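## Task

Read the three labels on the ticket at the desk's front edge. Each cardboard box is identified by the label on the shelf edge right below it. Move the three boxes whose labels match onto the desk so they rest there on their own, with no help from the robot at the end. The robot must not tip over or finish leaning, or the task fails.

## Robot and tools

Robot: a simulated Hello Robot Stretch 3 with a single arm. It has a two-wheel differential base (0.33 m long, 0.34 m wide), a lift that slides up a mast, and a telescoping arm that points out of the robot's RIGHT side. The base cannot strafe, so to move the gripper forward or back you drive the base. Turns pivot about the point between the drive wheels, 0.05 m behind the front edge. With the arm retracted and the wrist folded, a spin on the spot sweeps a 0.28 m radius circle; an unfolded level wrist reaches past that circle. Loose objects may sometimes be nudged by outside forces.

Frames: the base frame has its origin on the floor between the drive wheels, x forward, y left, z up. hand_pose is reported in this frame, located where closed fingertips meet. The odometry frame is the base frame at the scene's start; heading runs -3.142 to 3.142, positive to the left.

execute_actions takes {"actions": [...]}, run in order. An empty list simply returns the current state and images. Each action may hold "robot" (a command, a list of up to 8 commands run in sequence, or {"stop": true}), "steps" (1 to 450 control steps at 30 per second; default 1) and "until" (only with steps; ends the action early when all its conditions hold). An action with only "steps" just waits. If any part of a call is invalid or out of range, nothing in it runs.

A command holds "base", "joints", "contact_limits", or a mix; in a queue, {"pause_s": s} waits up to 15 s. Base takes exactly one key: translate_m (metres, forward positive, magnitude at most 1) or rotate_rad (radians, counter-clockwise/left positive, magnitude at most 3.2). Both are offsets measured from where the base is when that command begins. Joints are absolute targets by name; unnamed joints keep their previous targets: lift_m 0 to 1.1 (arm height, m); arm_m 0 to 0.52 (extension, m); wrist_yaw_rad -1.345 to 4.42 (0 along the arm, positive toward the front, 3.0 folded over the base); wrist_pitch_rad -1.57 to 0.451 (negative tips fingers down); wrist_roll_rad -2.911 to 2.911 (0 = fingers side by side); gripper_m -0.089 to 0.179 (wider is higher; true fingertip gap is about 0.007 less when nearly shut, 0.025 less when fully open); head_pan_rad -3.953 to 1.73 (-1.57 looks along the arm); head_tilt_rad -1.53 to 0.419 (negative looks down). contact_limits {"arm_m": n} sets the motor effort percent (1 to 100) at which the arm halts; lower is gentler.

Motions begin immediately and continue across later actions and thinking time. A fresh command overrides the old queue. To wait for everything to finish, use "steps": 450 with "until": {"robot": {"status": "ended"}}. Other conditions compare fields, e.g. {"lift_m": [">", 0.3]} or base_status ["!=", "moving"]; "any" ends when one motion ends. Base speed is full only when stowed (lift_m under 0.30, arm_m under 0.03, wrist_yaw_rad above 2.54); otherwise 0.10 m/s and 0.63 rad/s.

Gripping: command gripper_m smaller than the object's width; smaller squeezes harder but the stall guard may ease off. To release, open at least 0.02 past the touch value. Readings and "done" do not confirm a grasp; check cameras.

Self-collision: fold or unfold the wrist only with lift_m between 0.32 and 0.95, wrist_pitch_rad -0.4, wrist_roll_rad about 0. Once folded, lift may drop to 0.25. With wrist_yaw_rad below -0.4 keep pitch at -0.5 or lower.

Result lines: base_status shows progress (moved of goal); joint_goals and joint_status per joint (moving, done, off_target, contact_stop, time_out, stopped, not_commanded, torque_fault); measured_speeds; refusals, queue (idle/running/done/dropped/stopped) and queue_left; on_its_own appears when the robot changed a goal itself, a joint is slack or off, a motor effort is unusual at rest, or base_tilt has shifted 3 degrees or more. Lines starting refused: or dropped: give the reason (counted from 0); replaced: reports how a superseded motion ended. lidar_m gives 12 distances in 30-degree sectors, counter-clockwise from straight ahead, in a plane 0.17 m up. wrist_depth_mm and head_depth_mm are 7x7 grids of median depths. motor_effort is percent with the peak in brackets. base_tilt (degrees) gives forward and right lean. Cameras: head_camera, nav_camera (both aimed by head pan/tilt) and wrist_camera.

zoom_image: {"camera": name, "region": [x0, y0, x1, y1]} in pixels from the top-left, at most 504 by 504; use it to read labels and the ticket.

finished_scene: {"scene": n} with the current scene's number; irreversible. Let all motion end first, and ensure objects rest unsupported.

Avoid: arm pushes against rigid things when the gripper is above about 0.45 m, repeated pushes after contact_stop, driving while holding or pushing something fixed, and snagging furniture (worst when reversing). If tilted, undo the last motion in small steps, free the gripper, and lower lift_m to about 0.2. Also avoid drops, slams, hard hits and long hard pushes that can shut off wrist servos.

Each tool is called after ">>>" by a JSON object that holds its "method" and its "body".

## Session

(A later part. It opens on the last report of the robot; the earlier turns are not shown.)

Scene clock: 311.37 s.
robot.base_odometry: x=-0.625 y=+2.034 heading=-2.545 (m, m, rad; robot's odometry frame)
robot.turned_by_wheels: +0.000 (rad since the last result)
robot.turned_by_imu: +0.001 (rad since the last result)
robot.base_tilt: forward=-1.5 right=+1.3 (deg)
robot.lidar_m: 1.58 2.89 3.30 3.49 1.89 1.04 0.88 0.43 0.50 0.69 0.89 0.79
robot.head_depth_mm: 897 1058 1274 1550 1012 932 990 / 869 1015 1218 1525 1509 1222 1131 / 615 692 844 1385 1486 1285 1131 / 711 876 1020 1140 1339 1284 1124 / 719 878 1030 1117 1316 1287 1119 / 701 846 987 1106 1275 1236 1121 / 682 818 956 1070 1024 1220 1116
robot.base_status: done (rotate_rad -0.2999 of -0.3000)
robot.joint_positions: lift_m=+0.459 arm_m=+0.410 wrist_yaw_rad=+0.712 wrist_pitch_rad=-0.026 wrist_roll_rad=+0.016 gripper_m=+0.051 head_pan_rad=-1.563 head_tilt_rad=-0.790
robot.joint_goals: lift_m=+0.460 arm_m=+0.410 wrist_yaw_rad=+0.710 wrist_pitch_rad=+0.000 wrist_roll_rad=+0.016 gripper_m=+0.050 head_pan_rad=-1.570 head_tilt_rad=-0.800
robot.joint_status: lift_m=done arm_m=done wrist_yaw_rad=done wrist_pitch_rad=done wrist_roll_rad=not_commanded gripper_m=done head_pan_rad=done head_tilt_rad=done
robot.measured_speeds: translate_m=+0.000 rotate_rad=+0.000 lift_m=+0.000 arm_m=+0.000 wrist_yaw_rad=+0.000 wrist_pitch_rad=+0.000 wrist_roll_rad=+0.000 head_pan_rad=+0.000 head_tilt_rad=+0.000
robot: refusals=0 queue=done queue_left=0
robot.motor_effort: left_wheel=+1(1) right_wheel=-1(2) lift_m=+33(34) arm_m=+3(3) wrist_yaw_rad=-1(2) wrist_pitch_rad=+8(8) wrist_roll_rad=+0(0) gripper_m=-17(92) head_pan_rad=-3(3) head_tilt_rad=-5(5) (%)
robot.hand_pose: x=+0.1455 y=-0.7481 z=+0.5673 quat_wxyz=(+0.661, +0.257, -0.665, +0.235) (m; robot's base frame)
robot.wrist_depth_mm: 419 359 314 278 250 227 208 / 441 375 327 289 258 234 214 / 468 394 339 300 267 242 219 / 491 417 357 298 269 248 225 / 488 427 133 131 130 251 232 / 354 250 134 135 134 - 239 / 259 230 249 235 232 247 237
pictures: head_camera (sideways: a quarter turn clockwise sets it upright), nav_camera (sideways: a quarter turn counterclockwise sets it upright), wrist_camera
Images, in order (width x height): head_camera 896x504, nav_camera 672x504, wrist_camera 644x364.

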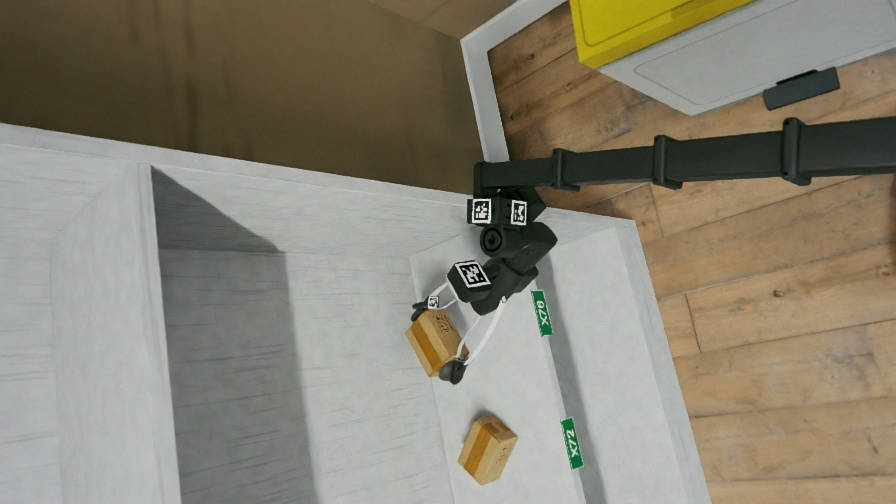

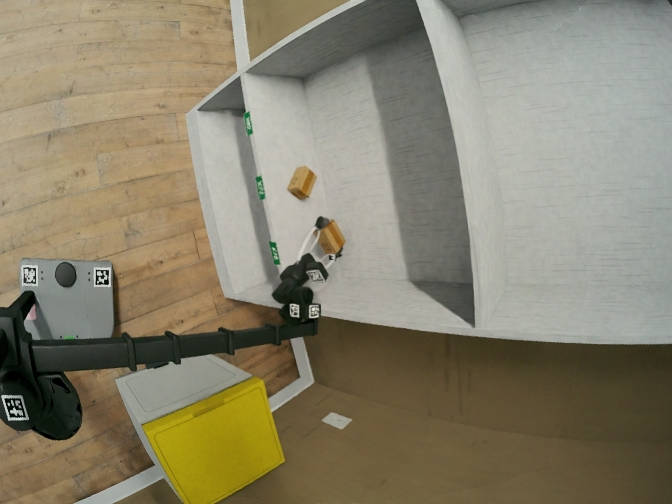

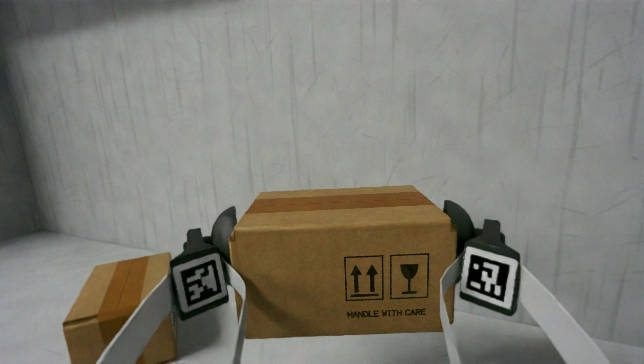

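>>> {"method": "execute_actions", "body": {"actions": [{"robot":[{"joints":{"arm_m":0}},{"joints":{"wrist_yaw_rad":2.6,"wrist_pitch_rad":-0.2,"lift_m":0.29},"base":{"rotate_rad":1.49}},{"base":{"translate_m":1}},{"base":{"translate_m":1}},{"base":{"translate_m":0.54}},{"joints":{"wrist_yaw_rad":0,"wrist_pitch_rad":0,"lift_m":0.915,"head_tilt_rad":-0.5},"base":{"rotate_rad":1.96}},{"joints":{"arm_m":0.47}}],"steps":450,"until":{"robot":{"status":"ended"}}},{"steps":450,"until":{"robot":{"status":"ended"}}},{"steps":450,"until":{"robot":{"status":"ended"}}}]}}

Scene clock: 347.13 s.
robot.base_odometry: x=+0.629 y=-0.175 heading=+0.905 (m, m, rad; robot's odometry frame)
robot.turned_by_wheels: +3.450 (rad since the last result)
robot.turned_by_imu: +3.429 (rad since the last result)
robot.base_tilt: forward=-1.6 right=+1.3 (deg)
robot.lidar_m: 1.82 1.90 2.58 3.00 2.78 2.02 1.94 1.51 0.98 1.06 1.56 1.89
robot.head_depth_mm: 1248 1380 1100 832 - 1441 1276 / 1252 1372 1279 1742 1876 1533 1277 / 1256 1371 1324 763 1850 1531 1267 / 1250 1372 1229 767 1859 1516 1265 / 1250 1379 1033 793 1737 1465 1253 / 1241 1376 1027 1190 1830 1513 1244 / 1249 1367 1445 1711 1829 1490 1241
robot.base_status: done (rotate_rad +1.9599 of +1.9600)
robot.joint_positions: lift_m=+0.914 arm_m=+0.470 wrist_yaw_rad=+0.002 wrist_pitch_rad=-0.034 wrist_roll_rad=+0.016 gripper_m=+0.051 head_pan_rad=-1.563 head_tilt_rad=-0.507
robot.joint_goals: lift_m=+0.915 arm_m=+0.470 wrist_yaw_rad=+0.000 wrist_pitch_rad=+0.000 wrist_roll_rad=+0.016 gripper_m=+0.050 head_pan_rad=-1.570 head_tilt_rad=-0.500
robot.joint_status: lift_m=done arm_m=done wrist_yaw_rad=done wrist_pitch_rad=done wrist_roll_rad=not_commanded gripper_m=done head_pan_rad=done head_tilt_rad=done
robot.measured_speeds: translate_m=+0.000 rotate_rad=+0.000 lift_m=+0.000 arm_m=+0.000 wrist_yaw_rad=+0.000 wrist_pitch_rad=+0.000 wrist_roll_rad=+0.000 head_pan_rad=+0.000 head_tilt_rad=+0.000
robot: refusals=0 queue=done queue_left=0
robot.motor_effort: left_wheel=-3(8) right_wheel=+1(6) lift_m=+33(34) arm_m=+3(6) wrist_yaw_rad=-1(4) wrist_pitch_rad=+11(14) wrist_roll_rad=+0(0) gripper_m=-18(18) head_pan_rad=-3(3) head_tilt_rad=+3(25) (%)
robot.hand_pose: x=-0.0209 y=-0.8698 z=+1.0203 quat_wxyz=(+0.701, +0.013, -0.712, -0.012) (m; robot's base frame)
robot.wrist_depth_mm: 732 729 720 707 702 713 703 / 740 745 734 741 728 734 729 / 775 778 771 765 755 755 741 / 829 794 579 552 531 499 475 / 378 364 134 131 130 337 308 / 263 257 134 135 135 - 229 / 201 197 185 175 173 184 181
pictures: head_camera (sideways: a quarter turn clockwise sets it upright), nav_camera (sideways: a quarter turn counterclockwise sets it upright), wrist_camera
Images, in order (width x height): head_camera 896x504, nav_camera 672x504, wrist_camera 644x364.

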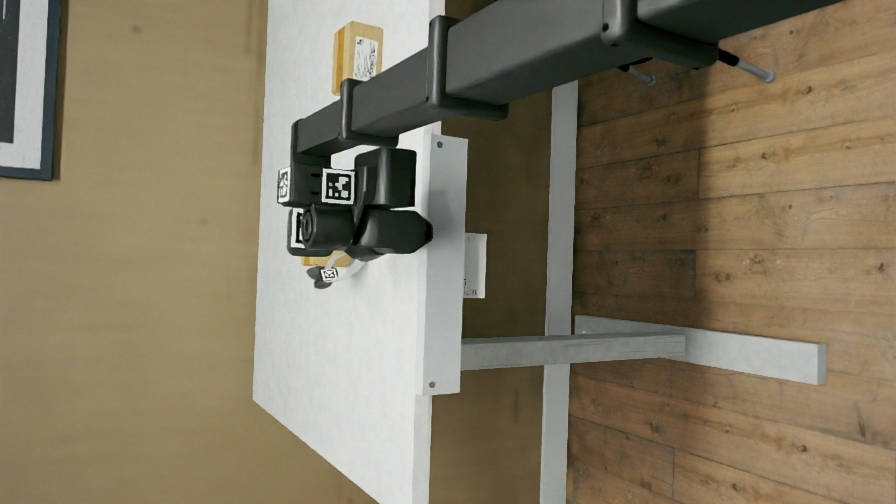

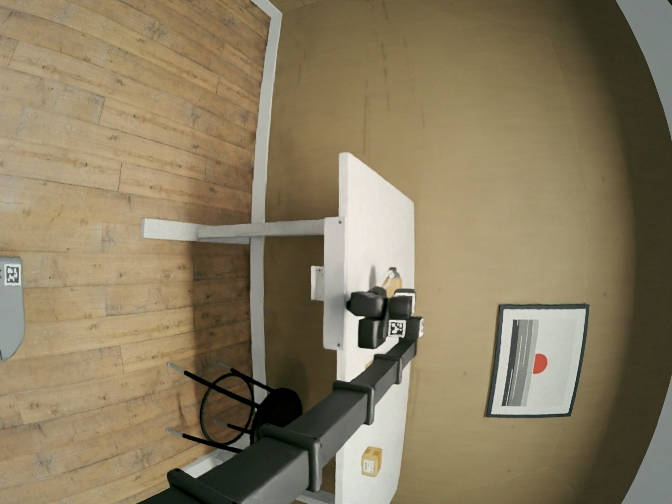

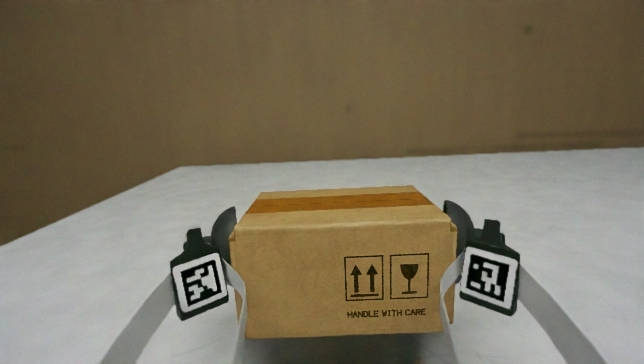

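>>> {"method": "execute_actions", "body": {"actions": [{"robot":[{"joints":{"lift_m":0.886}},{"joints":{"gripper_m":0.15}},{"joints":{"arm_m":0.35}}],"steps":450,"until":{"robot":{"status":"ended"}}}]}}

>>> {"method": "finished_scene", "body": {"scene": 1}}

Scene clock: 361.13 s.
robot.base_odometry: x=+0.629 y=-0.175 heading=+0.905 (m, m, rad; robot's odometry frame)
robot.turned_by_wheels: +0.000 (rad since the last result)
robot.turned_by_imu: +0.001 (rad since the last result)
robot.base_tilt: forward=-1.6 right=+1.5 (deg)
robot.lidar_m: 1.82 1.91 2.58 3.00 2.78 2.02 1.94 1.51 0.98 1.06 1.55 1.89
robot.head_depth_mm: 1254 1376 1103 1090 - - 1236 / 1255 1383 1091 - 1876 1540 1269 / 1252 1375 1157 - 1861 1538 1264 / 1249 1375 1128 769 1854 1529 1262 / 1252 1373 1037 790 1717 1471 1265 / 1249 1381 1022 1187 1838 1497 1252 / 1253 1375 1456 1694 1837 1507 1244
robot.base_status: done (rotate_rad +1.9599 of +1.9600)
robot.joint_positions: lift_m=+0.887 arm_m=+0.350 wrist_yaw_rad=+0.002 wrist_pitch_rad=-0.015 wrist_roll_rad=+0.016 gripper_m=+0.150 head_pan_rad=-1.563 head_tilt_rad=-0.507
robot.joint_goals: lift_m=+0.886 arm_m=+0.350 wrist_yaw_rad=+0.000 wrist_pitch_rad=+0.000 wrist_roll_rad=+0.016 gripper_m=+0.150 head_pan_rad=-1.570 head_tilt_rad=-0.500
robot.joint_status: lift_m=done arm_m=done wrist_yaw_rad=done wrist_pitch_rad=done wrist_roll_rad=not_commanded gripper_m=done head_pan_rad=done head_tilt_rad=done
robot.measured_speeds: translate_m=+0.000 rotate_rad=+0.000 lift_m=+0.000 arm_m=+0.000 wrist_yaw_rad=+0.000 wrist_pitch_rad=+0.000 wrist_roll_rad=+0.000 head_pan_rad=+0.000 head_tilt_rad=+0.000
robot: refusals=0 queue=done queue_left=0
robot.motor_effort: left_wheel=-2(3) right_wheel=+1(2) lift_m=+12(33) arm_m=-3(1) wrist_yaw_rad=-1(1) wrist_pitch_rad=+5(11) wrist_roll_rad=+0(0) gripper_m=-1(82) head_pan_rad=-3(3) head_tilt_rad=+3(4) (%)
robot.hand_pose: x=-0.0209 y=-0.7512 z=+0.9972 quat_wxyz=(+0.702, +0.006, -0.713, -0.005) (m; robot's base frame)
robot.wrist_depth_mm: 827 840 827 807 829 814 803 / 848 871 853 844 857 845 840 / 875 888 889 884 865 865 848 / 923 635 519 258 449 439 265 / 321 323 299 251 256 279 245 / 218 - 209 204 199 191 200 / 175 158 160 158 155 153 145
pictures: head_camera (sideways: a quarter turn clockwise sets it upright), nav_camera (sideways: a quarter turn counterclockwise sets it upright), wrist_camera
Images, in order (width x height): head_camera 896x504, nav_camera 672x504, wrist_camera 644x364.

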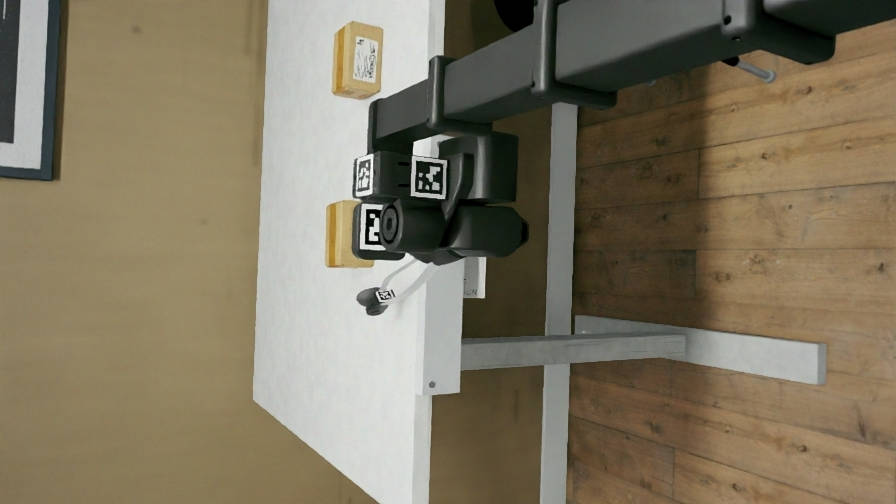

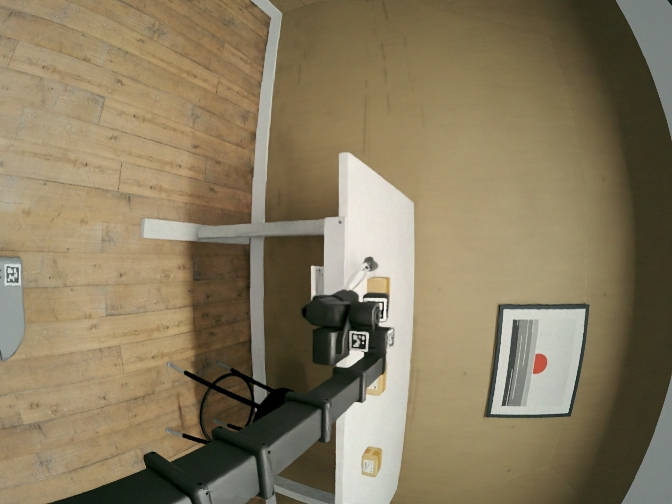

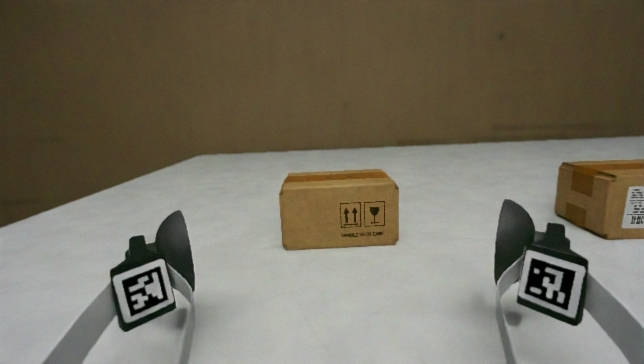

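The scene is finished: the task was done.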